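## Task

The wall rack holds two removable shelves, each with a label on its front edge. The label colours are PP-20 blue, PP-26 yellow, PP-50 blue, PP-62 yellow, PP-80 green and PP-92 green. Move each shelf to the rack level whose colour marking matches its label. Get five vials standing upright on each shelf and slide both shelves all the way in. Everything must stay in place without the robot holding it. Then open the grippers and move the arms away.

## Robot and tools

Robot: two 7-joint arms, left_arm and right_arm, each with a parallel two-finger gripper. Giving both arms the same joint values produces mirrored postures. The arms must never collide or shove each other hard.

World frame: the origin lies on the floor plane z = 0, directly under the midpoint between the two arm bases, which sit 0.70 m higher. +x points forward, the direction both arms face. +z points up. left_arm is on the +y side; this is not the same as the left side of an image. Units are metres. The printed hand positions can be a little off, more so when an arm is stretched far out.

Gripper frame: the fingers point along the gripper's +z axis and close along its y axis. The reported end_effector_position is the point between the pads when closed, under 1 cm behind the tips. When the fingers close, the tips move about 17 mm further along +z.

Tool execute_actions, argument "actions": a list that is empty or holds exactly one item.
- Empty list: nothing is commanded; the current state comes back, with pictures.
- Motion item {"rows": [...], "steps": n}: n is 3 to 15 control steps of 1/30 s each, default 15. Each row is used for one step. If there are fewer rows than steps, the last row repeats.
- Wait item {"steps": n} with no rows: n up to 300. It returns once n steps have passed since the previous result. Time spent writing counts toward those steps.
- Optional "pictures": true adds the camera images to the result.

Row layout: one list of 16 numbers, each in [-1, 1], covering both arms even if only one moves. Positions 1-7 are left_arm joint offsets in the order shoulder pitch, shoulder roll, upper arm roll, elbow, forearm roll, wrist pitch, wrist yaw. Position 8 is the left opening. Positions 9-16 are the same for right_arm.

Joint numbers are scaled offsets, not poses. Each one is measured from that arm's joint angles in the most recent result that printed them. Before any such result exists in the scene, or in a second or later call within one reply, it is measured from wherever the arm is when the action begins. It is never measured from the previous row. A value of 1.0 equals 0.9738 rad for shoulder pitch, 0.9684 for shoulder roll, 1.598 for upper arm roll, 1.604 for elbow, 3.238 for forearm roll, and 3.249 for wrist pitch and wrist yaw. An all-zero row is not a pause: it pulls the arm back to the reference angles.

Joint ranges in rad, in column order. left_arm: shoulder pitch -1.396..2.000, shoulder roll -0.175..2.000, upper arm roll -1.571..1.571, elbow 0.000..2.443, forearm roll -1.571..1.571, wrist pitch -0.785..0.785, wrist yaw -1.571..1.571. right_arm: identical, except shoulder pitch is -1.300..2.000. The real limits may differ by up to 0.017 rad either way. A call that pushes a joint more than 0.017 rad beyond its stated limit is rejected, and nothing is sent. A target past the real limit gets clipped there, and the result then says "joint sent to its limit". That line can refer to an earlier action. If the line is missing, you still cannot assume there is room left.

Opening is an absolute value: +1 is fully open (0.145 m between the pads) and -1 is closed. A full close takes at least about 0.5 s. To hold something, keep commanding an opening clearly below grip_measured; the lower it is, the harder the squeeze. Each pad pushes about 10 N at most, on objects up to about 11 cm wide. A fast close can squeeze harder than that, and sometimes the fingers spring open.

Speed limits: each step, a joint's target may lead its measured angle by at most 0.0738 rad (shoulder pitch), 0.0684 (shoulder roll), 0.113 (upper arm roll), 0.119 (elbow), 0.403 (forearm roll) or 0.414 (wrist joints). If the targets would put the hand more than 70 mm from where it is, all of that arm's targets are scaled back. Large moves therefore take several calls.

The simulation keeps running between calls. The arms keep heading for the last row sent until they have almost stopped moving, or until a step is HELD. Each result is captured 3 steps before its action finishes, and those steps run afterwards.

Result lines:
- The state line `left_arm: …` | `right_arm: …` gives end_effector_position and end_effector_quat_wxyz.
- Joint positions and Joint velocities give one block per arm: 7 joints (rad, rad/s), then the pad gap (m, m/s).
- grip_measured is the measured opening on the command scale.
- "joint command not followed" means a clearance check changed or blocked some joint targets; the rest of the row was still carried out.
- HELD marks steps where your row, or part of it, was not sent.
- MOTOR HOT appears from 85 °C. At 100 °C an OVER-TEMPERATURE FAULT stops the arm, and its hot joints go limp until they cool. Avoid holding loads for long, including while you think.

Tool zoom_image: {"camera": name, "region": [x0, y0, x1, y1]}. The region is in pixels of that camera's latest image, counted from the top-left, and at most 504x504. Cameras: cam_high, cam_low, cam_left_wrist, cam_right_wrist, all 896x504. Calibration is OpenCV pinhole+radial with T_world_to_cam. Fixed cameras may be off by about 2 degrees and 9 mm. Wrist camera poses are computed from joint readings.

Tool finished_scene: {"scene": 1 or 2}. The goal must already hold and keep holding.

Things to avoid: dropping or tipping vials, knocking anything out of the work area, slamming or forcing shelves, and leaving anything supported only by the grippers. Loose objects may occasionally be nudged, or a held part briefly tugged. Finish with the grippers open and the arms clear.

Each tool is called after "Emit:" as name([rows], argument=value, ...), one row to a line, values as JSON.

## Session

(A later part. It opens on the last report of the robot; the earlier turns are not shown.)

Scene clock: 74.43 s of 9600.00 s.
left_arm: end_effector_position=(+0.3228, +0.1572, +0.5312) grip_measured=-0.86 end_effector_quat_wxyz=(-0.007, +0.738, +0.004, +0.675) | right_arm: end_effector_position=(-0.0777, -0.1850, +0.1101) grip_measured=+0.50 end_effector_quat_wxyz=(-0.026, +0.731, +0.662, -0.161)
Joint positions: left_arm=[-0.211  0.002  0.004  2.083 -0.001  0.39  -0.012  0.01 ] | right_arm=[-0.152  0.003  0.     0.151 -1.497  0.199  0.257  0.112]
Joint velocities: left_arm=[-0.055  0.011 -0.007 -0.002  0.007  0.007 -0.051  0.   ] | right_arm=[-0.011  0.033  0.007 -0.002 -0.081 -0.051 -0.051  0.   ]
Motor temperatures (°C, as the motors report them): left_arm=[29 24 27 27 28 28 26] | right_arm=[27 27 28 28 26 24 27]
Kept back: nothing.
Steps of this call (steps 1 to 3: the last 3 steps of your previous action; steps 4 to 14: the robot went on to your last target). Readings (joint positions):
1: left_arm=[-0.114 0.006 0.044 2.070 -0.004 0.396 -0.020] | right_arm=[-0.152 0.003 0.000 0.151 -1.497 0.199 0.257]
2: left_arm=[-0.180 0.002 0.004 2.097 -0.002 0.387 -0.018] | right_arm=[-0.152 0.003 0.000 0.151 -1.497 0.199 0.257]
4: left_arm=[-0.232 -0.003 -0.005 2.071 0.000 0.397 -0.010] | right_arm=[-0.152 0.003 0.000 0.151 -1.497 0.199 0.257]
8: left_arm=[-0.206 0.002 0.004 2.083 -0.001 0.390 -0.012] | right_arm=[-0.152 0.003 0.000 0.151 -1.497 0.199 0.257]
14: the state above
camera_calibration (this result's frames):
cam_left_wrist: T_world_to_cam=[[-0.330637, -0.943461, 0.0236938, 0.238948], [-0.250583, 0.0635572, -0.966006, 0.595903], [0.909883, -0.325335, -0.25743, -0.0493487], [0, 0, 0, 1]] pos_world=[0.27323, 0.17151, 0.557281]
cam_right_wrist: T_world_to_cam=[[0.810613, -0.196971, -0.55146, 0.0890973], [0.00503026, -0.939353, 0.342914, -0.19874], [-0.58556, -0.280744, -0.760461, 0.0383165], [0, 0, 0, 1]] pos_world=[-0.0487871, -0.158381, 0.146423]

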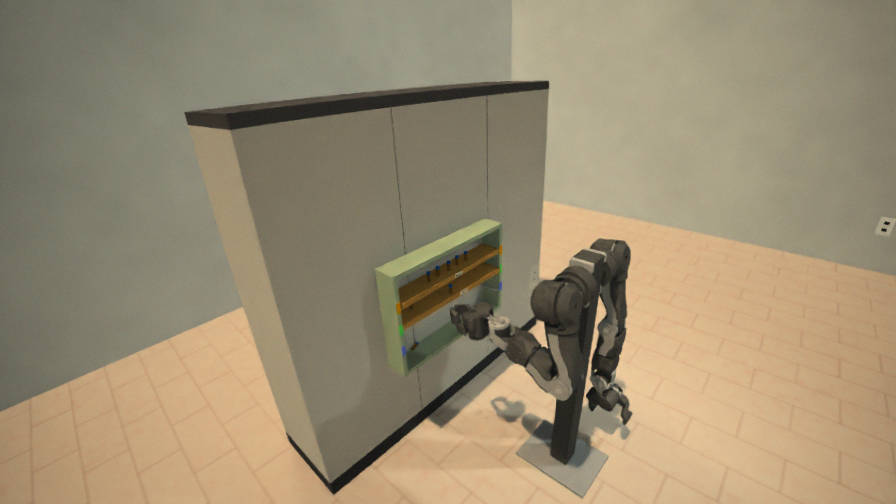

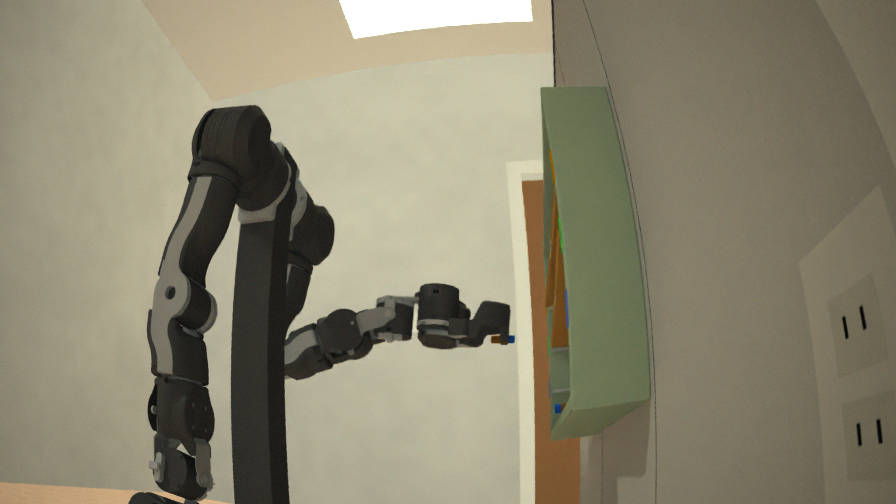

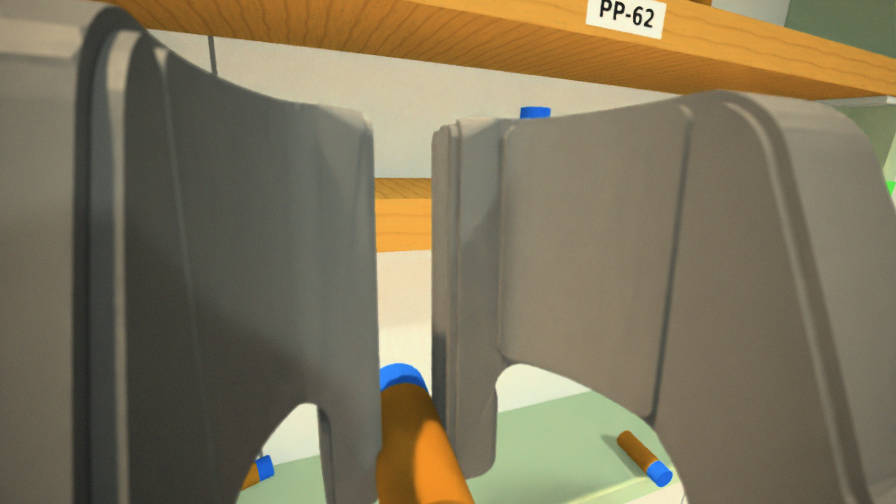

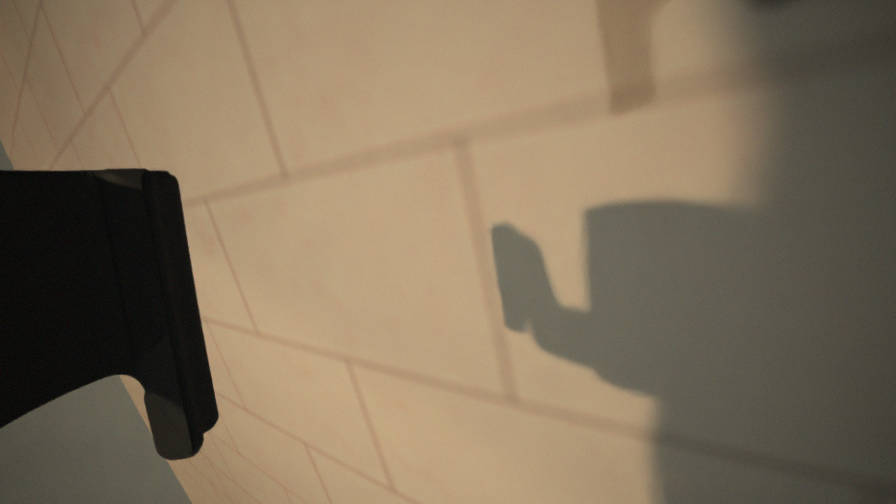

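Emit:
execute_actions([
  {"rows":[[0,0,0,-0.07,0,-0.03,0,-1,0,0,0,0,0,0,0,0.5],[0,0,0,-0.14,0,-0.06,0,-1,0,0,0,0,0,0,0,0.5],[0,0,0,-0.21,0,-0.09,0,-1,0,0,0,0,0,0,0,0.5],[0.03,0,0,-0.28,0,-0.12,0,-1,0,0,0,0,0,0,0,0.5],[0.07,0,0,-0.35,0,-0.15,0,-1,0,0,0,0,0,0,0,0.5],[0.12,0,0,-0.41,0,-0.18,0,-1,0,0,0,0,0,0,0,0.5],[0.17,0,0,-0.46,0,-0.2,0,-1,0,0,0,0,0,0,0,0.5],[0.22,0,0,-0.51,0,-0.22,0,-1,0,0,0,0,0,0,0,0.5],[0.276,0,0,-0.555,0,-0.23,0,-1,0,0,0,0,0,0,0,0.5],[0.33,0,0,-0.6,0,-0.24,0,-1,0,0,0,0,0,0,0,0.5],[0.38,0,0,-0.64,0,-0.245,0,-1,0,0,0,0,0,0,0,0.5],[0.43,0,0,-0.68,0,-0.25,0,-1,0,0,0,0,0,0,0,0.5],[0.47,0,0,-0.715,0,-0.25,0,-1,0,0,0,0,0,0,0,0.5],[0.498,0,0,-0.74,0,-0.25,0,-1,0,0,0,0,0,0,0,0.5],[0.498,0,0,-0.751,0,-0.25,0,-1,0,0,0,0,0,0,0,0.5]],"steps":15},
])

Emit:
execute_actions([
  {"steps":15},
])

Emit:
execute_actions([
  {"rows":[[0,0,0,0,0,0,0,-0.9,0,0,0,0,0,0,0,0.5],[0,0,0,0,0,0,0,-0.85,0,0,0,0,0,0,0,0.5],[0,0,0,0,0,0,0,-0.82,0,0,0,0,0,0,0,0.5],[0,0,0,0,0,0,0,-0.72,0,0,0,0,0,0,0,0.5],[0,0,0,0,0,0,0,-0.72,0,0,0,0,0,0,0,0.5],[-0.01,0,0,0.04,0,0.035,0,-0.72,0,0,0,0,0,0,0,0.5],[-0.015,0,0,0.08,0,0.07,0,-0.72,0,0,0,0,0,0,0,0.5],[-0.015,0,0,0.11,0,0.105,0,-0.72,0,0,0,0,0,0,0,0.5],[-0.01,0,0,0.14,0,0.15,0,-0.72,0,0,0,0,0,0,0,0.5],[0,0,0,0.16,0,0.19,0,-0.72,0,0,0,0,0,0,0,0.5],[0.02,0,0,0.176,0,0.235,0,-0.72,0,0,0,0,0,0,0,0.5],[0.06,0,0,0.176,0,0.28,0,-0.72,0,0,0,0,0,0,0,0.5],[0.11,0,0,0.17,0,0.32,0,-0.72,0,0,0,0,0,0,0,0.5],[0.16,0,0,0.16,0,0.36,0,-0.72,0,0,0,0,0,0,0,0.5],[0.2,0,0,0.153,0,0.371,0,-0.72,0,0,0,0,0,0,0,0.5]],"steps":15},
])

Emit:
execute_actions([
  {"steps":18},
])

Emit:
execute_actions([
  {"rows":[[0,0,0,0,0,0,0,-0.78,0,0,0,0,0,0,0,0.5],[0,0,0,0,0,0,0,-0.84,0,0,0,0,0,0,0,0.5],[0,0,0,0,0,0,0,-0.9,0,0,0,0,0,0,0,0.5],[0,0,0,0,0,0,0,-1,0,0,0,0,0,0,0,0.5]],"steps":9},
])

Emit:
execute_actions([
  {"rows":[[-0.02,0,0,0.03,0,0,0,-1,0,0,0,0,0,0,0,0.5],[-0.07,0,0,0.07,0,0,0,-1,0,0,0,0,0,0,0,0.5],[-0.13,0,0,0.115,0,0,0,-1,0,0,0,0,0,0,0,0.5],[-0.2,0,0,0.165,0,0,0,-1,0,0,0,0,0,0,0,0.5],[-0.27,0,0,0.21,0,0,0,-1,0,0,0,0,0,0,0,0.5],[-0.34,0,0,0.255,0,0,0,-1,0,0,0,0,0,0,0,0.5],[-0.41,0,0,0.3,0,0,0,-1,0,0,0,0,0,0,0,0.5],[-0.48,0,0,0.327,0,0,0,-1,0,0,0,0,0,0,0,0.5],[-0.55,0,0,0.327,0,0,0,-1,0,0,0,0,0,0,0,0.5],[-0.585,0,-0.03,0.327,0,0,0,-1,0,0,0,0,0,0,0,0.5],[-0.585,0,-0.063,0.327,0,0,0,-1,0,0,0,0,0,0,0,0.5],[-0.585,0,-0.063,0.327,0,-0.481,0,-1,0,0,0,0,0,0,0,0.5]],"steps":15},
])

Emit:
execute_actions([
  {"steps":25},
])

Emit:
execute_actions([
  {"rows":[[0.04,0,0,-0.025,0,0,0,-1,0,0,0,0,0,0,0,0.5],[0.08,0,0,-0.05,0,0,0,-1,0,0,0,0,0,0,0,0.5],[0.125,0,0,-0.077,0,0,0,-1,0,0,0,0,0,0,0,0.5],[0.17,0,0,-0.103,0,0,0,-1,0,0,0,0,0,0,0,0.5],[0.21,0,0,-0.129,0,0,0,-1,0,0,0,0,0,0,0,0.5],[0.25,0,0,-0.158,0,0,0,-1,0,0,0,0,0,0,0,0.5],[0.29,0,0,-0.187,0,0,0,-1,0,0,0,0,0,0,0,0.5],[0.325,0,0,-0.212,0,0,0,-1,0,0,0,0,0,0,0,0.5],[0.355,0,0,-0.236,0,0,0,-1,0,0,0,0,0,0,0,0.5],[0.37,0,0,-0.25,0,0,0,-1,0,0,0,0,0,0,0,0.5],[0.378,0,0,-0.256,0,0,0,-1,0,0,0,0,0,0,0,0.5]],"steps":15},
])

Emit:
execute_actions([
  {"rows":[[-0.004,0,0,0,0,0,0,-1,0,0,0,0,0,0,0,0.5],[-0.008,0,0,0,0,0,0,-1,0,0,0,0,0,0,0,0.5],[-0.012,0,0,0,0,0,0,-1,0,0,0,0,0,0,0,0.5],[-0.016,0,0,0,0,0,0,-1,0,0,0,0,0,0,0,0.5],[-0.02,0,0,0,0,0,0,-1,0,0,0,0,0,0,0,0.5]],"steps":13},
], pictures=true)

Scene clock: 75.77 s of 9600.00 s.
left_arm: end_effector_position=(+0.4084, +0.1576, +0.4047) grip_measured=-0.86 end_effector_quat_wxyz=(-0.007, +0.702, +0.005, +0.712) | right_arm: end_effector_position=(-0.0777, -0.1850, +0.1101) grip_measured=+0.50 end_effector_quat_wxyz=(-0.026, +0.731, +0.662, -0.161)
Joint positions: left_arm=[ 0.201  0.002  0.004  0.997 -0.001 -0.386 -0.012  0.01 ] | right_arm=[-0.152  0.003  0.     0.151 -1.497  0.199  0.257  0.112]
Joint velocities: left_arm=[ 1.286  0.033  0.012 -1.487  0.007 -0.183 -0.007 -0.   ] | right_arm=[-0.033 -0.033  0.017 -0.017  0.051  0.037  0.007 -0.   ]
Motor temperatures (°C, as the motors report them): left_arm=[29 24 27 27 28 28 26] | right_arm=[27 27 28 28 26 24 27]
Steps of this call (steps 1 to 28: the robot went on to your last target; steps 29 to 40: the first 12 steps of this action). Readings (joint positions):
29: left_arm=[-0.201 0.002 0.004 2.027 -0.001 0.334 -0.012] | right_arm=[-0.152 0.003 0.000 0.151 -1.497 0.199 0.257]
30: left_arm=[-0.193 0.002 0.004 1.924 -0.001 0.268 -0.012] | right_arm=[-0.152 0.003 0.000 0.151 -1.497 0.199 0.257]
32: left_arm=[-0.198 0.002 0.004 1.713 -0.001 0.110 -0.012] | right_arm=[-0.152 0.003 0.000 0.151 -1.497 0.199 0.257]
36: left_arm=[0.013 0.002 0.004 1.280 -0.001 -0.230 -0.012] | right_arm=[-0.152 0.003 0.000 0.151 -1.497 0.199 0.257]
40: the state above

Scene clock: 76.27 s of 9600.00 s.
left_arm: end_effector_position=(+0.4200, +0.1576, +0.3978) grip_measured=-0.86 end_effector_quat_wxyz=(-0.006, +0.705, +0.005, +0.709) | right_arm: end_effector_position=(-0.0777, -0.1850, +0.1101) grip_measured=+0.50 end_effector_quat_wxyz=(-0.026, +0.731, +0.662, -0.161)
Joint positions: left_arm=[ 0.273  0.002  0.004  0.879 -0.001 -0.425 -0.012  0.01 ] | right_arm=[-0.152  0.003  0.     0.151 -1.497  0.199  0.257  0.112]
Joint velocities: left_arm=[-0.033 -0.077  0.007 -0.027 -0.066 -0.051 -0.007 -0.   ] | right_arm=[-0.033 -0.033 -0.012 -0.012  0.022 -0.022 -0.007  0.   ]
Motor temperatures (°C, as the motors report them): left_arm=[29 24 27 27 28 28 26] | right_arm=[27 27 28 28 26 24 27]
Kept back: nothing.
Steps of this call (steps 1 to 3: the last 3 steps of your previous action; steps 4 to 15: the robot went on to your last target). Readings (joint positions):
1: left_arm=[0.248 0.002 0.004 0.942 -0.001 -0.400 -0.012] | right_arm=[-0.152 0.003 0.000 0.151 -1.497 0.199 0.257]
2: left_arm=[0.283 0.002 0.004 0.904 -0.001 -0.409 -0.012] | right_arm=[-0.152 0.003 0.000 0.151 -1.497 0.199 0.257]
4: left_arm=[0.289 0.002 0.004 0.889 -0.001 -0.419 -0.012] | right_arm=[-0.152 0.003 0.000 0.151 -1.497 0.199 0.257]
8: left_arm=[0.271 0.002 0.004 0.879 -0.001 -0.427 -0.012] | right_arm=[-0.152 0.003 0.000 0.151 -1.497 0.199 0.257]
15: the state above

Scene clock: 76.67 s of 9600.00 s.
left_arm: end_effector_position=(+0.4359, +0.1578, +0.4081) grip_measured=-0.72 end_effector_quat_wxyz=(-0.007, +0.831, +0.005, +0.555) | right_arm: end_effector_position=(-0.0777, -0.1850, +0.1101) grip_measured=+0.50 end_effector_quat_wxyz=(-0.026, +0.731, +0.662, -0.161)
Joint positions: left_arm=[ 0.325  0.002  0.004  1.164 -0.001  0.311 -0.012  0.021] | right_arm=[-0.152  0.003  0.     0.151 -1.497  0.199  0.257  0.112]
Joint velocities: left_arm=[ 0.89   0.011 -0.002 -0.12   0.066  3.495 -0.051  0.   ] | right_arm=[-0.055  0.011  0.007  0.012  0.022 -0.037 -0.051 -0.   ]
Motor temperatures (°C, as the motors report them): left_arm=[29 24 27 27 28 28 26] | right_arm=[27 27 28 28 26 24 27]
Steps of this call (steps 1 to 12: the first 12 steps of this action). Readings (joint positions):
1: left_arm=[0.273 0.002 0.004 0.879 -0.001 -0.425 -0.012] | right_arm=[-0.152 0.003 0.000 0.151 -1.497 0.199 0.257]
2: left_arm=[0.273 0.002 0.004 0.879 -0.001 -0.425 -0.012] | right_arm=[-0.152 0.003 0.000 0.151 -1.497 0.199 0.257]
4: left_arm=[0.273 0.002 0.004 0.879 -0.001 -0.425 -0.012] | right_arm=[-0.152 0.003 0.000 0.151 -1.497 0.199 0.257]
8: left_arm=[0.247 0.002 0.004 1.044 -0.001 -0.200 -0.012] | right_arm=[-0.152 0.003 0.000 0.151 -1.497 0.199 0.257]
12: the state above

Scene clock: 77.27 s of 9600.00 s.
left_arm: end_effector_position=(+0.4334, +0.1577, +0.3943) grip_measured=-0.72 end_effector_quat_wxyz=(-0.007, +0.918, +0.004, +0.398) | right_arm: end_effector_position=(-0.0777, -0.1850, +0.1101) grip_measured=+0.50 end_effector_quat_wxyz=(-0.026, +0.731, +0.662, -0.161)
Joint positions: left_arm=[ 0.468  0.002  0.004  1.127 -0.001  0.778 -0.012  0.021] | right_arm=[-0.152  0.003  0.     0.151 -1.497  0.199  0.257  0.112]
Joint velocities: left_arm=[-0.077 -0.033  0.007 -0.007 -0.007  0.022 -0.007 -0.   ] | right_arm=[-0.033  0.033 -0.022 -0.007 -0.066 -0.066 -0.066  0.   ]
Motor temperatures (°C, as the motors report them): left_arm=[29 24 27 27 28 28 26] | right_arm=[27 27 28 28 26 24 27]
Kept back: nothing.
Steps of this call (steps 1 to 3: the last 3 steps of your previous action; steps 4 to 18: the robot went on to your last target). Readings (joint positions):
1: left_arm=[0.367 0.002 0.004 1.153 -0.001 0.451 -0.012] | right_arm=[-0.152 0.003 0.000 0.151 -1.497 0.199 0.257]
2: left_arm=[0.418 0.002 0.004 1.135 -0.001 0.587 -0.012] | right_arm=[-0.152 0.003 0.000 0.151 -1.497 0.199 0.257]
4: left_arm=[0.492 0.002 0.004 1.131 -0.001 0.721 -0.012] | right_arm=[-0.152 0.003 0.000 0.151 -1.497 0.199 0.257]
8: left_arm=[0.460 0.002 0.004 1.127 -0.001 0.757 -0.012] | right_arm=[-0.152 0.003 0.000 0.151 -1.497 0.199 0.257]
18: the state above

Scene clock: 77.47 s of 9600.00 s.
left_arm: end_effector_position=(+0.4334, +0.1577, +0.3943) grip_measured=-0.87 end_effector_quat_wxyz=(-0.007, +0.918, +0.004, +0.398) | right_arm: end_effector_position=(-0.0777, -0.1850, +0.1101) grip_measured=+0.50 end_effector_quat_wxyz=(-0.026, +0.731, +0.662, -0.161)
Joint positions: left_arm=[ 0.468  0.002  0.004  1.127 -0.001  0.778 -0.012  0.01 ] | right_arm=[-0.152  0.003  0.     0.151 -1.497  0.199  0.257  0.112]
Joint velocities: left_arm=[-0.055 -0.033  0.012 -0.007  0.051  0.022 -0.037 -0.   ] | right_arm=[-0.055 -0.099 -0.002 -0.007 -0.066 -0.037  0.022  0.   ]
Motor temperatures (°C, as the motors report them): left_arm=[29 24 27 27 28 28 26] | right_arm=[27 27 28 28 26 24 27]
Steps of this call (steps 1 to 6: the first 6 steps of this action). Readings (joint positions):
1: left_arm=[0.468 0.002 0.004 1.127 -0.001 0.778 -0.012] | right_arm=[-0.152 0.003 0.000 0.151 -1.497 0.199 0.257]
2: left_arm=[0.468 0.002 0.004 1.127 -0.001 0.778 -0.012] | right_arm=[-0.152 0.003 0.000 0.151 -1.497 0.199 0.257]
4: left_arm=[0.468 0.002 0.004 1.127 -0.001 0.778 -0.012] | right_arm=[-0.152 0.003 0.000 0.151 -1.497 0.199 0.257]
6: the state above

Scene clock: 77.97 s of 9600.00 s.
left_arm: end_effector_position=(+0.2979, +0.1188, +0.3469) grip_measured=-0.87 end_effector_quat_wxyz=(+0.020, +0.923, -0.044, +0.382) | right_arm: end_effector_position=(-0.0777, -0.1850, +0.1101) grip_measured=+0.50 end_effector_quat_wxyz=(-0.026, +0.731, +0.662, -0.161)
Joint positions: left_arm=[-0.137 -0.    -0.108  1.63  -0.003  0.708 -0.014  0.01 ] | right_arm=[-0.152  0.003  0.     0.151 -1.497  0.199  0.257  0.112]
Joint velocities: left_arm=[ 0.099 -0.736 -0.349 -0.051  0.11  -2.22   0.198  0.   ] | right_arm=[ 0.011  0.033 -0.002  0.017 -0.037 -0.007  0.051  0.   ]
Motor temperatures (°C, as the motors report them): left_arm=[29 24 27 27 28 28 26] | right_arm=[27 27 28 28 26 24 27]
Steps of this call (steps 1 to 3: the last 3 steps of your previous action; steps 4 to 15: the first 12 steps of this action, its rows measured from where the robot was after step 3). Readings (joint positions):
3: left_arm=[0.468 0.002 0.004 1.127 -0.001 0.778 -0.012] | right_arm=[-0.152 0.003 0.000 0.151 -1.497 0.199 0.257]
4: left_arm=[0.454 0.002 0.004 1.158 -0.001 0.778 -0.012] | right_arm=[-0.152 0.003 0.000 0.151 -1.497 0.199 0.257]
5: left_arm=[0.414 0.002 0.004 1.230 -0.002 0.777 -0.012] | right_arm=[-0.152 0.003 0.000 0.151 -1.497 0.199 0.257]
7: left_arm=[0.293 0.002 0.004 1.388 -0.002 0.773 -0.012] | right_arm=[-0.152 0.003 0.000 0.151 -1.497 0.199 0.257]
11: left_arm=[0.016 0.002 0.004 1.649 -0.002 0.777 -0.012] | right_arm=[-0.152 0.003 0.000 0.151 -1.497 0.199 0.257]
15: the state above

Scene clock: 78.80 s of 9600.00 s.
left_arm: end_effector_position=(+0.3117, +0.1243, +0.5867) grip_measured=-0.87 end_effector_quat_wxyz=(+0.044, +0.394, -0.010, +0.918) | right_arm: end_effector_position=(-0.0777, -0.1850, +0.1101) grip_measured=+0.50 end_effector_quat_wxyz=(-0.026, +0.731, +0.662, -0.161)
Joint positions: left_arm=[-0.101  0.001 -0.097  1.652 -0.001 -0.781 -0.012  0.01 ] | right_arm=[-0.152  0.003  0.     0.151 -1.497  0.199  0.257  0.112]
Joint velocities: left_arm=[ 0.033 -0.011 -0.002 -0.027 -0.022 -0.022 -0.007  0.   ] | right_arm=[-0.011 -0.077 -0.027 -0.002 -0.11   0.037  0.007 -0.   ]
Motor temperatures (°C, as the motors report them): left_arm=[29 24 27 27 28 28 26] | right_arm=[27 27 28 28 26 24 27]
Kept back: nothing.
Steps of this call (steps 1 to 3: the last 3 steps of your previous action; steps 4 to 25: the robot went on to your last target). Readings (joint positions):
1: left_arm=[-0.128 -0.015 -0.111 1.633 0.001 0.563 -0.007] | right_arm=[-0.152 0.003 0.000 0.151 -1.497 0.199 0.257]
2: left_arm=[-0.106 -0.008 -0.108 1.640 0.001 0.380 -0.007] | right_arm=[-0.152 0.003 0.000 0.151 -1.497 0.199 0.257]
4: left_arm=[-0.085 0.007 -0.090 1.659 0.001 -0.003 -0.011] | right_arm=[-0.152 0.003 0.000 0.151 -1.497 0.199 0.257]
8: left_arm=[-0.103 0.001 -0.097 1.652 -0.001 -0.672 -0.012] | right_arm=[-0.152 0.003 0.000 0.151 -1.497 0.199 0.257]
25: the state above

Scene clock: 79.20 s of 9600.00 s.
left_arm: end_effector_position=(+0.3963, +0.1217, +0.5801) grip_measured=-0.87 end_effector_quat_wxyz=(+0.034, +0.412, -0.026, +0.910) | right_arm: end_effector_position=(-0.0777, -0.1850, +0.1101) grip_measured=+0.50 end_effector_quat_wxyz=(-0.026, +0.731, +0.662, -0.161)
Joint positions: left_arm=[ 0.269  0.001 -0.097  1.245 -0.    -0.779 -0.012  0.01 ] | right_arm=[-0.152  0.003  0.     0.151 -1.497  0.199  0.257  0.112]
Joint velocities: left_arm=[ 0.033  0.011  0.007 -0.012 -0.051 -0.007  0.037 -0.   ] | right_arm=[ 0.033 -0.011 -0.002 -0.007 -0.022 -0.022  0.11   0.   ]
Motor temperatures (°C, as the motors report them): left_arm=[29 24 27 27 28 28 26] | right_arm=[27 27 28 28 26 24 27]
Steps of this call (steps 1 to 12: the first 12 steps of this action). Readings (joint positions):
1: left_arm=[-0.081 0.001 -0.097 1.626 -0.001 -0.785 -0.012] | right_arm=[-0.152 0.003 0.000 0.151 -1.497 0.199 0.257]
2: left_arm=[-0.035 0.001 -0.097 1.575 -0.001 -0.782 -0.012] | right_arm=[-0.152 0.003 0.000 0.151 -1.497 0.199 0.257]
4: left_arm=[0.065 0.001 -0.097 1.493 -0.001 -0.779 -0.012] | right_arm=[-0.152 0.003 0.000 0.151 -1.497 0.199 0.257]
8: left_arm=[0.214 0.001 -0.097 1.316 -0.000 -0.780 -0.012] | right_arm=[-0.152 0.003 0.000 0.151 -1.497 0.199 0.257]
12: the state above

Scene clock: 79.63 s of 9600.00 s.
left_arm: end_effector_position=(+0.3939, +0.1217, +0.5759) grip_measured=-0.87 end_effector_quat_wxyz=(+0.035, +0.414, -0.026, +0.909) | right_arm: end_effector_position=(-0.0777, -0.1850, +0.1101) grip_measured=+0.50 end_effector_quat_wxyz=(-0.026, +0.731, +0.662, -0.161)
Joint positions: left_arm=[ 0.256  0.001 -0.097  1.246 -0.    -0.785 -0.012  0.01 ] | right_arm=[-0.152  0.003  0.     0.151 -1.497  0.199  0.257  0.112]
Joint velocities: left_arm=[ 0.011 -0.033 -0.017  0.007 -0.007 -0.051  0.007  0.   ] | right_arm=[-0.011  0.055 -0.017 -0.002  0.022 -0.037 -0.095  0.   ]
Motor temperatures (°C, as the motors report them): left_arm=[29 24 27 27 28 28 26] | right_arm=[27 27 28 28 26 24 27]
Steps of this call (steps 1 to 3: the last 3 steps of your previous action; steps 4 to 13: the first 10 steps of this action, its rows measured from where the robot was after step 3). Readings (joint positions):
3: left_arm=[0.269 0.001 -0.097 1.244 -0.000 -0.779 -0.012] | right_arm=[-0.152 0.003 0.000 0.151 -1.497 0.199 0.257]
4: left_arm=[0.268 0.001 -0.097 1.244 -0.000 -0.779 -0.012] | right_arm=[-0.152 0.003 0.000 0.151 -1.497 0.199 0.257]
5: left_arm=[0.266 0.001 -0.097 1.244 -0.000 -0.779 -0.012] | right_arm=[-0.152 0.003 0.000 0.151 -1.497 0.199 0.257]
7: left_arm=[0.257 0.001 -0.097 1.245 -0.000 -0.784 -0.012] | right_arm=[-0.152 0.003 0.000 0.151 -1.497 0.199 0.257]
11: left_arm=[0.256 0.001 -0.097 1.246 -0.000 -0.785 -0.012] | right_arm=[-0.152 0.003 0.000 0.151 -1.497 0.199 0.257]
13: the state above
camera_calibration (this result's frames):
cam_left_wrist: T_world_to_cam=[[-0.338466, -0.908331, -0.245716, 0.381851], [0.526624, 0.0335508, -0.849436, 0.289545], [0.779812, -0.416905, 0.466993, -0.468874], [0, 0, 0, 1]] pos_world=[0.342395, 0.141656, 0.558738]
cam_right_wrist: T_world_to_cam=[[0.810613, -0.196971, -0.55146, 0.0890973], [0.00503026, -0.939353, 0.342914, -0.19874], [-0.58556, -0.280744, -0.760461, 0.0383165], [0, 0, 0, 1]] pos_world=[-0.0487871, -0.158381, 0.146423]

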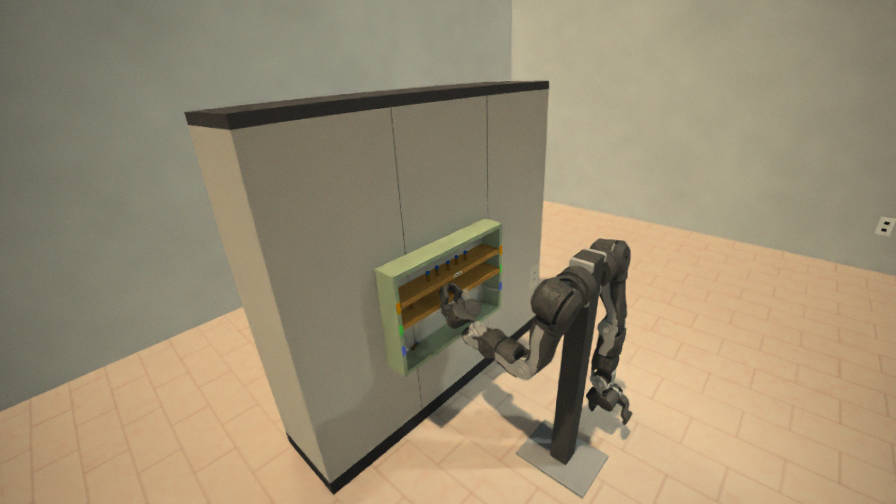

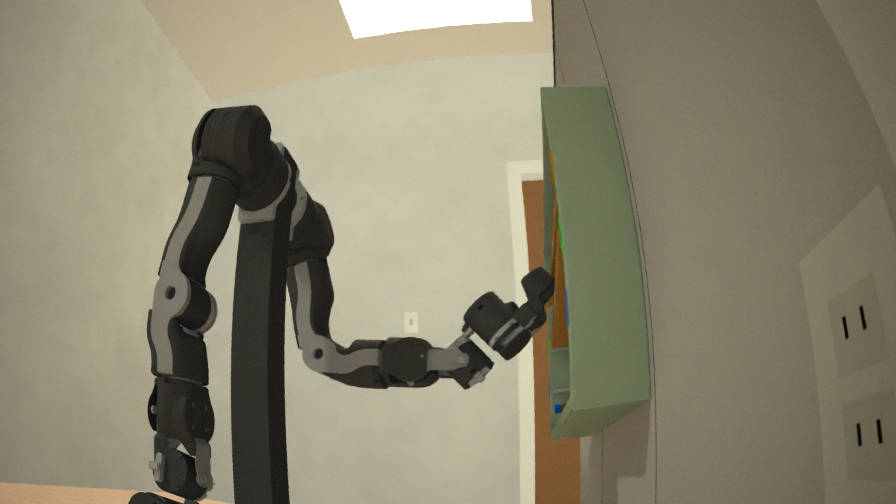

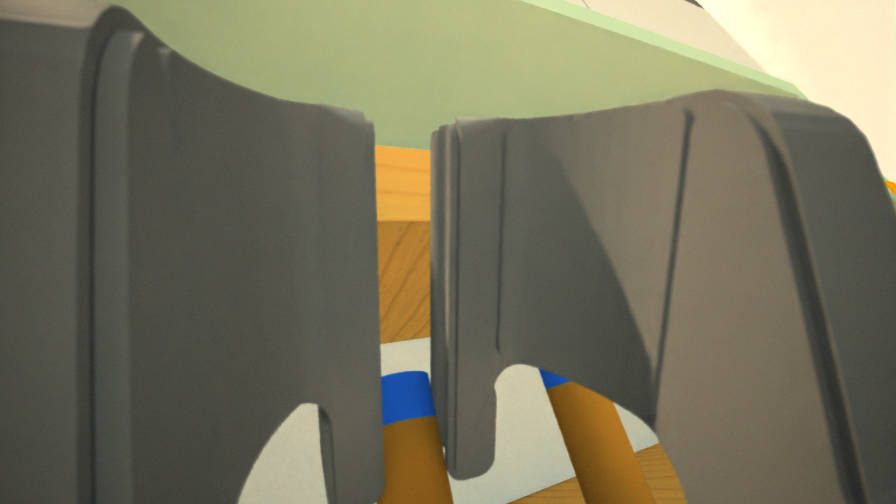

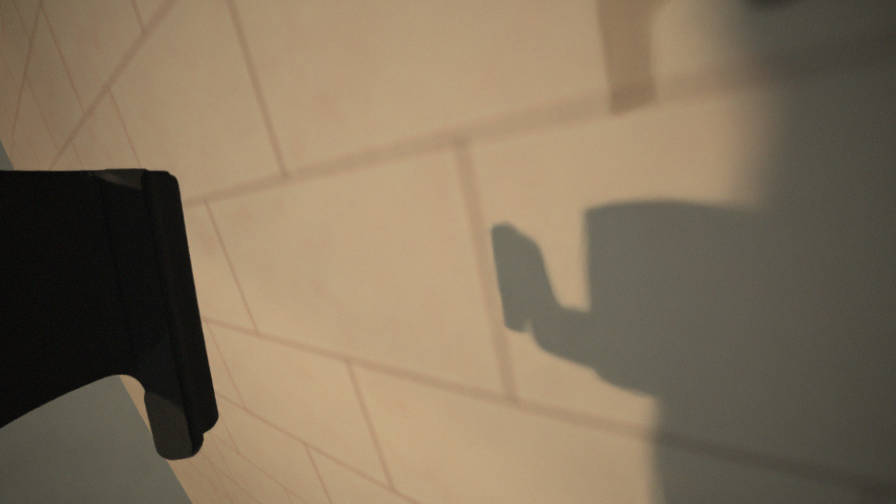

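Emit:
execute_actions([
  {"rows":[[0,0,0,0,0,0,0,-0.9,0,0,0,0,0,0,0,0.5],[0,0,0,0,0,0,0,-0.86,0,0,0,0,0,0,0,0.5],[0,0,0,0,0,0,0,-0.84,0,0,0,0,0,0,0,0.5],[0,0,0,0,0,0,0,-0.8,0,0,0,0,0,0,0,0.5],[0,0,0,0,0,0,0,-0.68,0,0,0,0,0,0,0,0.5],[0,0,0,0,0,0,0,-0.68,0,0,0,0,0,0,0,0.5],[0,0,0,0,0,0,0,-0.68,0,0,0,0,0,0,0,0.5],[-0.02,0,0,0.015,0,0,0,-0.68,0,0,0,0,0,0,0,0.5],[-0.06,0,0,0.045,0,0,0,-0.68,0,0,0,0,0,0,0,0.5],[-0.12,0,0,0.09,0,0,0,-0.68,0,0,0,0,0,0,0,0.5],[-0.18,0,0,0.13,0,0,0,-0.68,0,0,0,0,0,0,0,0.5],[-0.24,0,0,0.17,0,0,0,-0.68,0,0,0,0,0,0,0,0.5],[-0.3,0,0,0.17,0,0,0,-0.68,0,0,0,0,0,0,0,0.5],[-0.366,0,0,0.13,0,0,0,-0.68,0,0,0,0,0,0,0,0.5],[-0.366,0.04,0.061,0.07,0,0.139,-0.075,-0.35,0,0,0,0,0,0,0,0.5]],"steps":15},
])

Emit:
execute_actions([
  {"steps":20},
])

Emit:
execute_actions([
  {"rows":[[0.05,0,0,-0.035,0,0,0,-0.35,0,0,0,0,0,0,0,0.5],[0.11,0,0,-0.075,0,0,0,-0.35,0,0,0,0,0,0,0,0.5],[0.16,0,0,-0.11,0,0,0,-0.35,0,0,0,0,0,0,0,0.5],[0.22,0,0,-0.155,0,-0.004,0,-0.35,0,0,0,0,0,0,0,0.5],[0.28,0,0,-0.2,0,-0.01,0,-0.35,0,0,0,0,0,0,0,0.5],[0.32,0,0,-0.23,0,-0.013,0,-0.35,0,0,0,0,0,0,0,0.5],[0.36,0,0,-0.265,0,-0.017,0,-0.35,0,0,0,0,0,0,0,0.5],[0.405,0,0,-0.3,0,-0.021,0,-0.35,0,0,0,0,0,0,0,0.5],[0.45,0,0,-0.337,0,-0.025,0,-0.35,0,0,0,0,0,0,0,0.5],[0.49,0,0,-0.373,0,-0.03,0,-0.35,0,0,0,0,0,0,0,0.5],[0.53,0,0,-0.41,0,-0.035,0,-0.35,0,0,0,0,0,0,0,0.5]],"steps":15},
])

Emit:
execute_actions([
  {"steps":12},
], pictures=true)

Scene clock: 80.40 s of 9600.00 s.
left_arm: end_effector_position=(+0.3399, +0.1227, +0.5775) grip_measured=-0.68 end_effector_quat_wxyz=(+0.041, +0.403, -0.016, +0.914) | right_arm: end_effector_position=(-0.0777, -0.1850, +0.1101) grip_measured=+0.50 end_effector_quat_wxyz=(-0.026, +0.731, +0.662, -0.161)
Joint positions: left_arm=[ 0.018  0.001 -0.097  1.509 -0.001 -0.784 -0.012  0.024] | right_arm=[-0.152  0.003  0.     0.151 -1.497  0.199  0.257  0.112]
Joint velocities: left_arm=[-1.659 -0.077 -0.017  1.385 -0.007 -0.33   0.022  0.   ] | right_arm=[-0.143  0.011 -0.012  0.002  0.007 -0.022  0.037  0.   ]
Motor temperatures (°C, as the motors report them): left_arm=[29 24 27 27 28 28 26] | right_arm=[27 27 28 28 26 24 27]
Steps of this call (steps 1 to 3: the last 3 steps of your previous action; steps 4 to 11: the robot went on to your last target; steps 12 to 23: the first 12 steps of this action). Readings (joint positions):
12: left_arm=[0.256 0.001 -0.097 1.246 -0.000 -0.785 -0.012] | right_arm=[-0.152 0.003 0.000 0.151 -1.497 0.199 0.257]
13: left_arm=[0.256 0.001 -0.097 1.246 -0.000 -0.785 -0.012] | right_arm=[-0.152 0.003 0.000 0.151 -1.497 0.199 0.257]
15: left_arm=[0.256 0.001 -0.097 1.246 -0.000 -0.785 -0.012] | right_arm=[-0.152 0.003 0.000 0.151 -1.497 0.199 0.257]
19: left_arm=[0.246 0.001 -0.097 1.261 -0.000 -0.783 -0.012] | right_arm=[-0.152 0.003 0.000 0.151 -1.497 0.199 0.257]
23: the state above

Scene clock: 81.07 s of 9600.00 s.
left_arm: end_effector_position=(+0.3413, +0.2046, +0.4158) grip_measured=-0.35 end_effector_quat_wxyz=(-0.101, +0.693, +0.075, +0.710) | right_arm: end_effector_position=(-0.0777, -0.1850, +0.1101) grip_measured=+0.50 end_effector_quat_wxyz=(-0.026, +0.731, +0.662, -0.161)
Joint positions: left_arm=[-0.102  0.04   0.001  1.358 -0.    -0.335 -0.254  0.049] | right_arm=[-0.152  0.003  0.     0.151 -1.497  0.199  0.257  0.112]
Joint velocities: left_arm=[ 0.011  0.011  0.012 -0.007 -0.007 -0.007  0.007  0.   ] | right_arm=[ 0.011 -0.077 -0.007  0.007  0.007  0.037 -0.037 -0.   ]
Motor temperatures (°C, as the motors report them): left_arm=[29 24 27 27 28 28 26] | right_arm=[27 27 28 28 26 24 27]
Kept back: nothing.
Steps of this call (steps 1 to 3: the last 3 steps of your previous action; steps 4 to 20: the robot went on to your last target). Readings (joint positions):
1: left_arm=[-0.034 0.001 -0.097 1.533 -0.000 -0.785 -0.012] | right_arm=[-0.152 0.003 0.000 0.151 -1.497 0.199 0.257]
2: left_arm=[-0.075 -0.000 -0.097 1.495 0.001 -0.785 -0.012] | right_arm=[-0.152 0.003 0.000 0.151 -1.497 0.199 0.257]
4: left_arm=[-0.116 0.023 -0.013 1.345 -0.009 -0.543 -0.154] | right_arm=[-0.152 0.003 0.000 0.151 -1.497 0.199 0.257]
8: left_arm=[-0.094 0.038 0.003 1.359 0.004 -0.347 -0.254] | right_arm=[-0.152 0.003 0.000 0.151 -1.497 0.199 0.257]
20: the state above

Scene clock: 81.47 s of 9600.00 s.
left_arm: end_effector_position=(+0.4427, +0.2127, +0.4030) grip_measured=-0.35 end_effector_quat_wxyz=(-0.108, +0.702, +0.083, +0.699) | right_arm: end_effector_position=(-0.0777, -0.1850, +0.1101) grip_measured=+0.50 end_effector_quat_wxyz=(-0.026, +0.731, +0.662, -0.161)
Joint positions: left_arm=[ 0.425  0.04   0.001  0.698 -0.    -0.438 -0.254  0.049] | right_arm=[-0.152  0.003  0.     0.151 -1.497  0.199  0.257  0.112]
Joint velocities: left_arm=[ 0.231  0.033  0.002  0.281 -0.022 -0.183  0.037 -0.   ] | right_arm=[ 0.011 -0.033 -0.002  0.012 -0.051 -0.007 -0.022  0.   ]
Motor temperatures (°C, as the motors report them): left_arm=[29 24 27 27 28 28 26] | right_arm=[27 27 28 28 26 24 27]
Steps of this call (steps 1 to 12: the first 12 steps of this action). Readings (joint positions):
1: left_arm=[-0.076 0.040 0.001 1.318 -0.001 -0.340 -0.254] | right_arm=[-0.152 0.003 0.000 0.151 -1.497 0.199 0.257]
2: left_arm=[-0.018 0.040 0.001 1.240 -0.000 -0.335 -0.254] | right_arm=[-0.152 0.003 0.000 0.151 -1.497 0.199 0.257]
4: left_arm=[0.108 0.040 0.001 1.118 0.000 -0.336 -0.254] | right_arm=[-0.152 0.003 0.000 0.151 -1.497 0.199 0.257]
8: left_arm=[0.296 0.040 0.001 0.889 -0.001 -0.389 -0.254] | right_arm=[-0.152 0.003 0.000 0.151 -1.497 0.199 0.257]
12: the state above

Scene clock: 81.87 s of 9600.00 s.
left_arm: end_effector_position=(+0.4391, +0.2126, +0.3995) grip_measured=-0.35 end_effector_quat_wxyz=(-0.108, +0.703, +0.082, +0.698) | right_arm: end_effector_position=(-0.0777, -0.1850, +0.1101) grip_measured=+0.50 end_effector_quat_wxyz=(-0.026, +0.731, +0.662, -0.161)
Joint positions: left_arm=[ 0.412  0.04   0.001  0.701 -0.    -0.447 -0.254  0.049] | right_arm=[-0.152  0.003  0.     0.151 -1.497  0.199  0.257  0.112]
Joint velocities: left_arm=[ 0.033 -0.011 -0.017 -0.007 -0.007  0.007 -0.066 -0.   ] | right_arm=[-0.033 -0.033 -0.002  0.002 -0.007 -0.037  0.007  0.   ]
Motor temperatures (°C, as the motors report them): left_arm=[29 24 27 27 28 28 26] | right_arm=[27 27 28 28 26 24 27]
Kept back: nothing.
Steps of this call (steps 1 to 3: the last 3 steps of your previous action; steps 4 to 12: the robot went on to your last target). Readings (joint positions):
1: left_arm=[0.427 0.040 0.001 0.706 -0.000 -0.445 -0.254] | right_arm=[-0.152 0.003 0.000 0.151 -1.497 0.199 0.257]
2: left_arm=[0.425 0.040 0.001 0.707 -0.000 -0.447 -0.254] | right_arm=[-0.152 0.003 0.000 0.151 -1.497 0.199 0.257]
4: left_arm=[0.413 0.040 0.001 0.703 -0.000 -0.447 -0.254] | right_arm=[-0.152 0.003 0.000 0.151 -1.497 0.199 0.257]
8: left_arm=[0.412 0.040 0.001 0.701 -0.000 -0.447 -0.254] | right_arm=[-0.152 0.003 0.000 0.151 -1.497 0.199 0.257]
12: the state above
camera_calibration (this result's frames):
cam_left_wrist: T_world_to_cam=[[-0.0838446, -0.995805, -0.0366373, 0.259624], [-0.185111, 0.0516917, -0.981357, 0.47419], [0.979134, -0.0754995, -0.188668, -0.282003], [0, 0, 0, 1]] pos_world=[0.385665, 0.212732, 0.421657]
cam_right_wrist: T_world_to_cam=[[0.810613, -0.196971, -0.55146, 0.0890973], [0.00503026, -0.939353, 0.342914, -0.19874], [-0.58556, -0.280744, -0.760461, 0.0383165], [0, 0, 0, 1]] pos_world=[-0.0487871, -0.158381, 0.146423]

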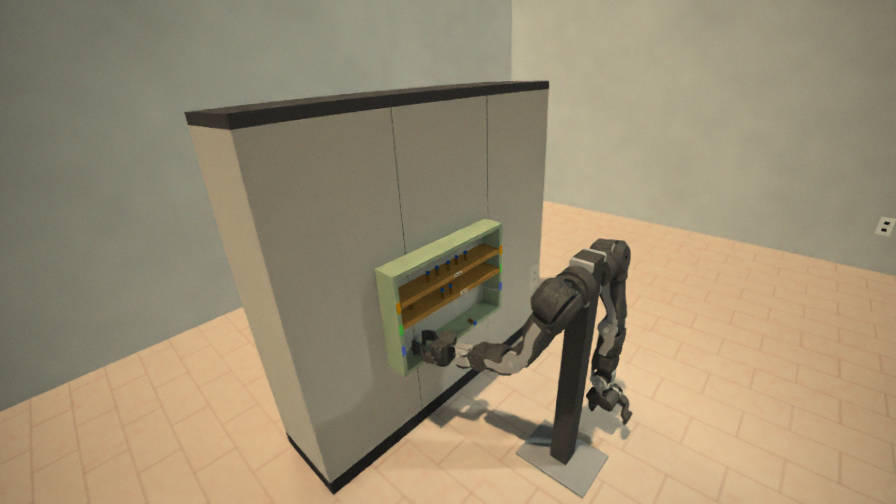

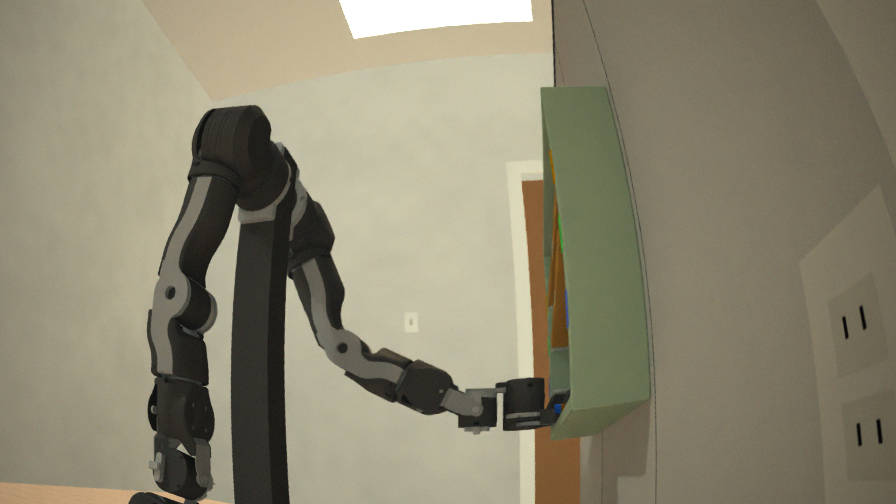

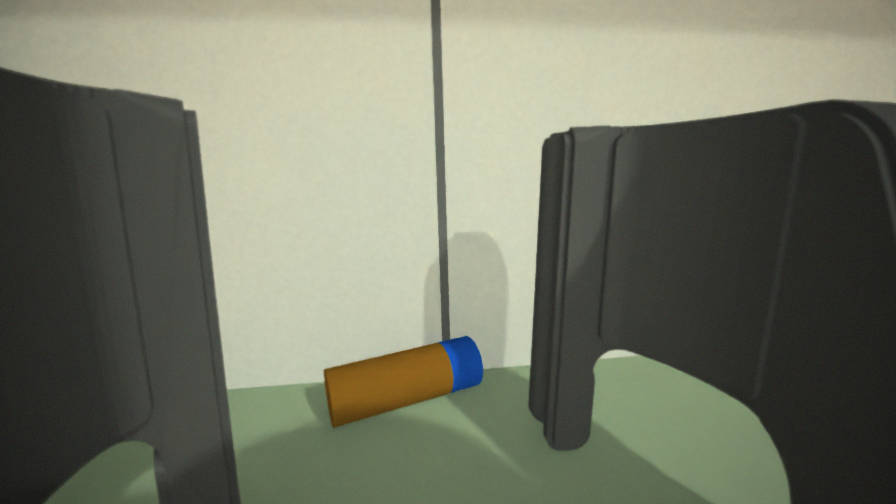

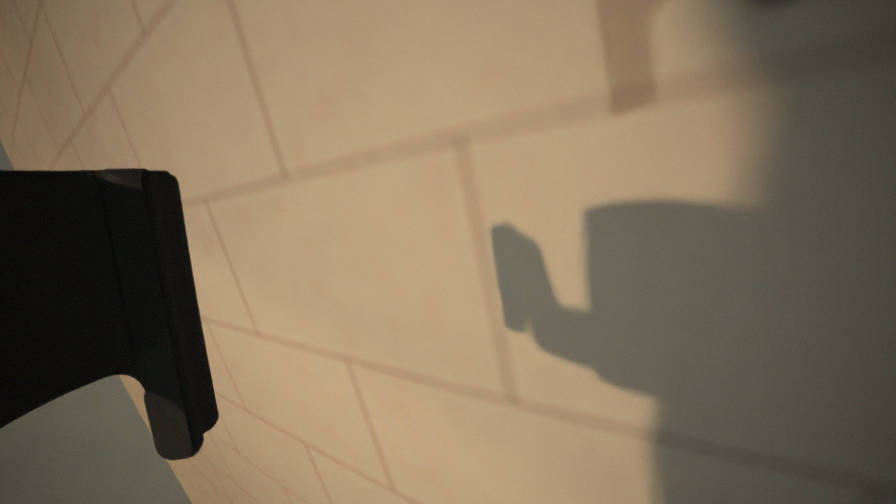

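Emit:
execute_actions([
  {"rows":[[0.04,0,0,-0.038,0,-0.005,0,-0.35,0,0,0,0,0,0,0,0.5],[0.085,0,0,-0.08,0,-0.01,0,-0.35,0,0,0,0,0,0,0,0.5],[0.13,0,0,-0.122,0,-0.016,0,-0.35,0,0,0,0,0,0,0,0.5],[0.172,0,0,-0.163,0,-0.022,0,-0.35,0,0,0,0,0,0,0,0.5],[0.172,0,0,-0.163,0,-0.022,0,-0.35,0,0,0,0,0,0,0,0.5],[0.172,0,0,-0.163,0,-0.022,0,-0.35,0,0,0,0,0,0,0,0.5],[0.172,0,0,-0.163,0,-0.022,0,-0.42,0,0,0,0,0,0,0,0.5],[0.172,0,0,-0.163,0,-0.022,0,-0.48,0,0,0,0,0,0,0,0.5],[0.172,0,0,-0.163,0,-0.022,0,-0.54,0,0,0,0,0,0,0,0.5],[0.172,0,0,-0.163,0,-0.022,0,-0.6,0,0,0,0,0,0,0,0.5],[0.172,0,0,-0.163,0,-0.022,0,-0.68,0,0,0,0,0,0,0,0.5]],"steps":15},
])

Emit:
execute_actions([
  {"steps":6},
], pictures=true)

Scene clock: 82.47 s of 9600.00 s.
left_arm: end_effector_position=(+0.4580, +0.2141, +0.3974) grip_measured=-0.58 end_effector_quat_wxyz=(-0.108, +0.700, +0.086, +0.701) | right_arm: end_effector_position=(-0.0777, -0.1850, +0.1101) grip_measured=+0.50 end_effector_quat_wxyz=(-0.026, +0.731, +0.662, -0.161)
Joint positions: left_arm=[ 0.565  0.039  0.001  0.447  0.001 -0.556 -0.253  0.032] | right_arm=[-0.152  0.003  0.     0.151 -1.497  0.199  0.257  0.112]
Joint velocities: left_arm=[-0.077 -0.033 -0.007  0.002 -0.037 -0.037  0.007 -0.   ] | right_arm=[-0.055 -0.011  0.002 -0.007  0.037 -0.037 -0.007  0.   ]
Motor temperatures (°C, as the motors report them): left_arm=[29 24 27 27 28 28 26] | right_arm=[27 27 28 28 26 24 27]
Steps of this call (steps 1 to 6: the robot went on to your last target; steps 7 to 18: the first 12 steps of this action). Readings (joint positions):
7: left_arm=[0.436 0.040 0.001 0.654 -0.000 -0.469 -0.254] | right_arm=[-0.152 0.003 0.000 0.151 -1.497 0.199 0.257]
8: left_arm=[0.484 0.040 0.001 0.585 0.001 -0.490 -0.254] | right_arm=[-0.152 0.003 0.000 0.151 -1.497 0.199 0.257]
10: left_arm=[0.565 0.039 0.001 0.455 0.000 -0.534 -0.254] | right_arm=[-0.152 0.003 0.000 0.151 -1.497 0.199 0.257]
14: left_arm=[0.565 0.039 0.001 0.447 0.001 -0.556 -0.253] | right_arm=[-0.152 0.003 0.000 0.151 -1.497 0.199 0.257]
18: the state above

Scene clock: 82.67 s of 9600.00 s.
left_arm: end_effector_position=(+0.4580, +0.2141, +0.3974) grip_measured=-0.58 end_effector_quat_wxyz=(-0.108, +0.700, +0.086, +0.701) | right_arm: end_effector_position=(-0.0777, -0.1850, +0.1101) grip_measured=+0.50 end_effector_quat_wxyz=(-0.026, +0.731, +0.662, -0.161)
Joint positions: left_arm=[ 0.565  0.039  0.001  0.447  0.001 -0.556 -0.253  0.032] | right_arm=[-0.152  0.003  0.     0.151 -1.497  0.199  0.257  0.112]
Joint velocities: left_arm=[ 0.011 -0.055  0.002 -0.002 -0.066 -0.007  0.022 -0.   ] | right_arm=[ 0.099 -0.033  0.002  0.002 -0.066  0.007  0.022  0.   ]
Motor temperatures (°C, as the motors report them): left_arm=[29 24 27 27 28 28 26] | right_arm=[27 27 28 28 26 24 27]
Kept back: nothing.
Steps of this call (steps 1 to 3: the last 3 steps of your previous action; steps 4 to 6: the robot went on to your last target). Readings (joint positions):
1: left_arm=[0.565 0.039 0.001 0.447 0.001 -0.556 -0.253] | right_arm=[-0.152 0.003 0.000 0.151 -1.497 0.199 0.257]
2: left_arm=[0.565 0.039 0.001 0.447 0.001 -0.556 -0.253] | right_arm=[-0.152 0.003 0.000 0.151 -1.497 0.199 0.257]
4: left_arm=[0.565 0.039 0.001 0.447 0.001 -0.556 -0.253] | right_arm=[-0.152 0.003 0.000 0.151 -1.497 0.199 0.257]
6: the state above
camera_calibration (this result's frames):
cam_left_wrist: T_world_to_cam=[[-0.0789539, -0.996347, -0.0325329, 0.258908], [-0.177333, 0.0461518, -0.983068, 0.47392], [0.980979, -0.0718479, -0.180329, -0.305793], [0, 0, 0, 1]] pos_world=[0.40446, 0.214119, 0.419175]
cam_right_wrist: T_world_to_cam=[[0.810613, -0.196971, -0.55146, 0.0890973], [0.00503026, -0.939353, 0.342914, -0.19874], [-0.58556, -0.280744, -0.760461, 0.0383165], [0, 0, 0, 1]] pos_world=[-0.0487871, -0.158381, 0.146423]

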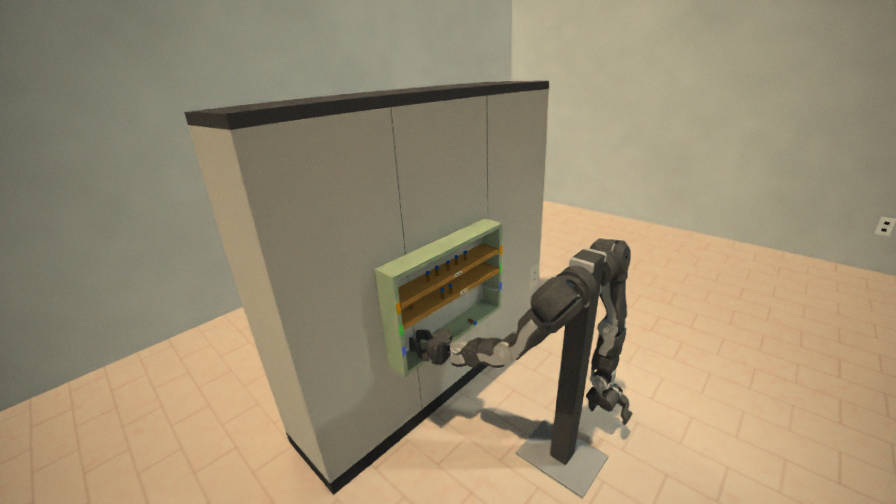

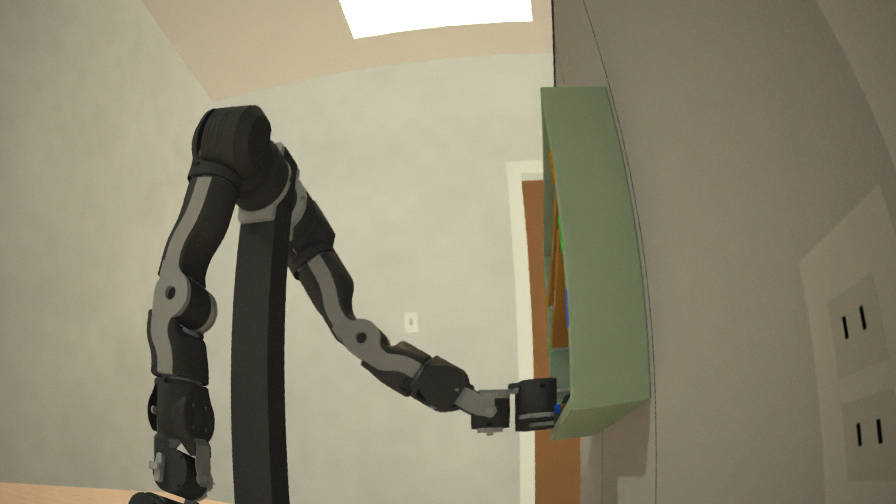

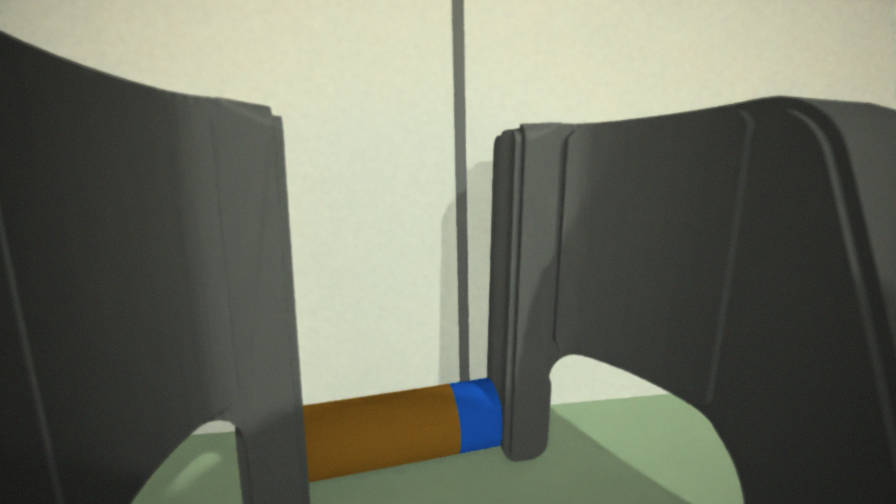

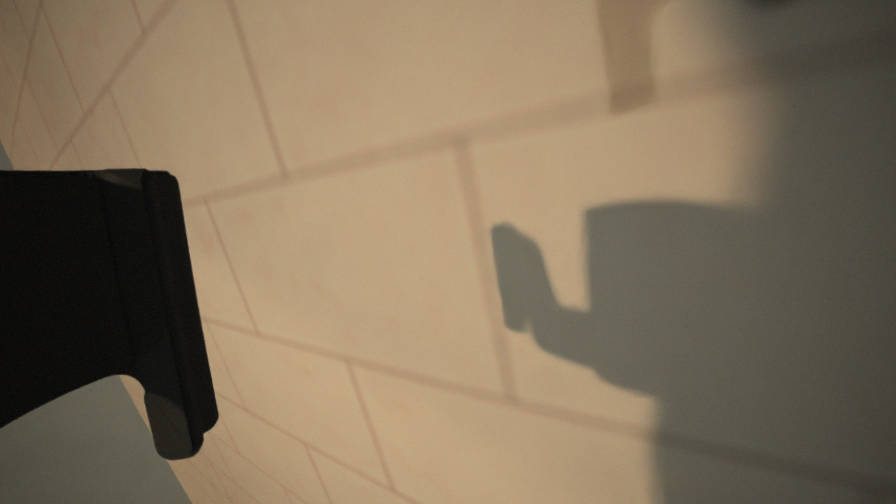

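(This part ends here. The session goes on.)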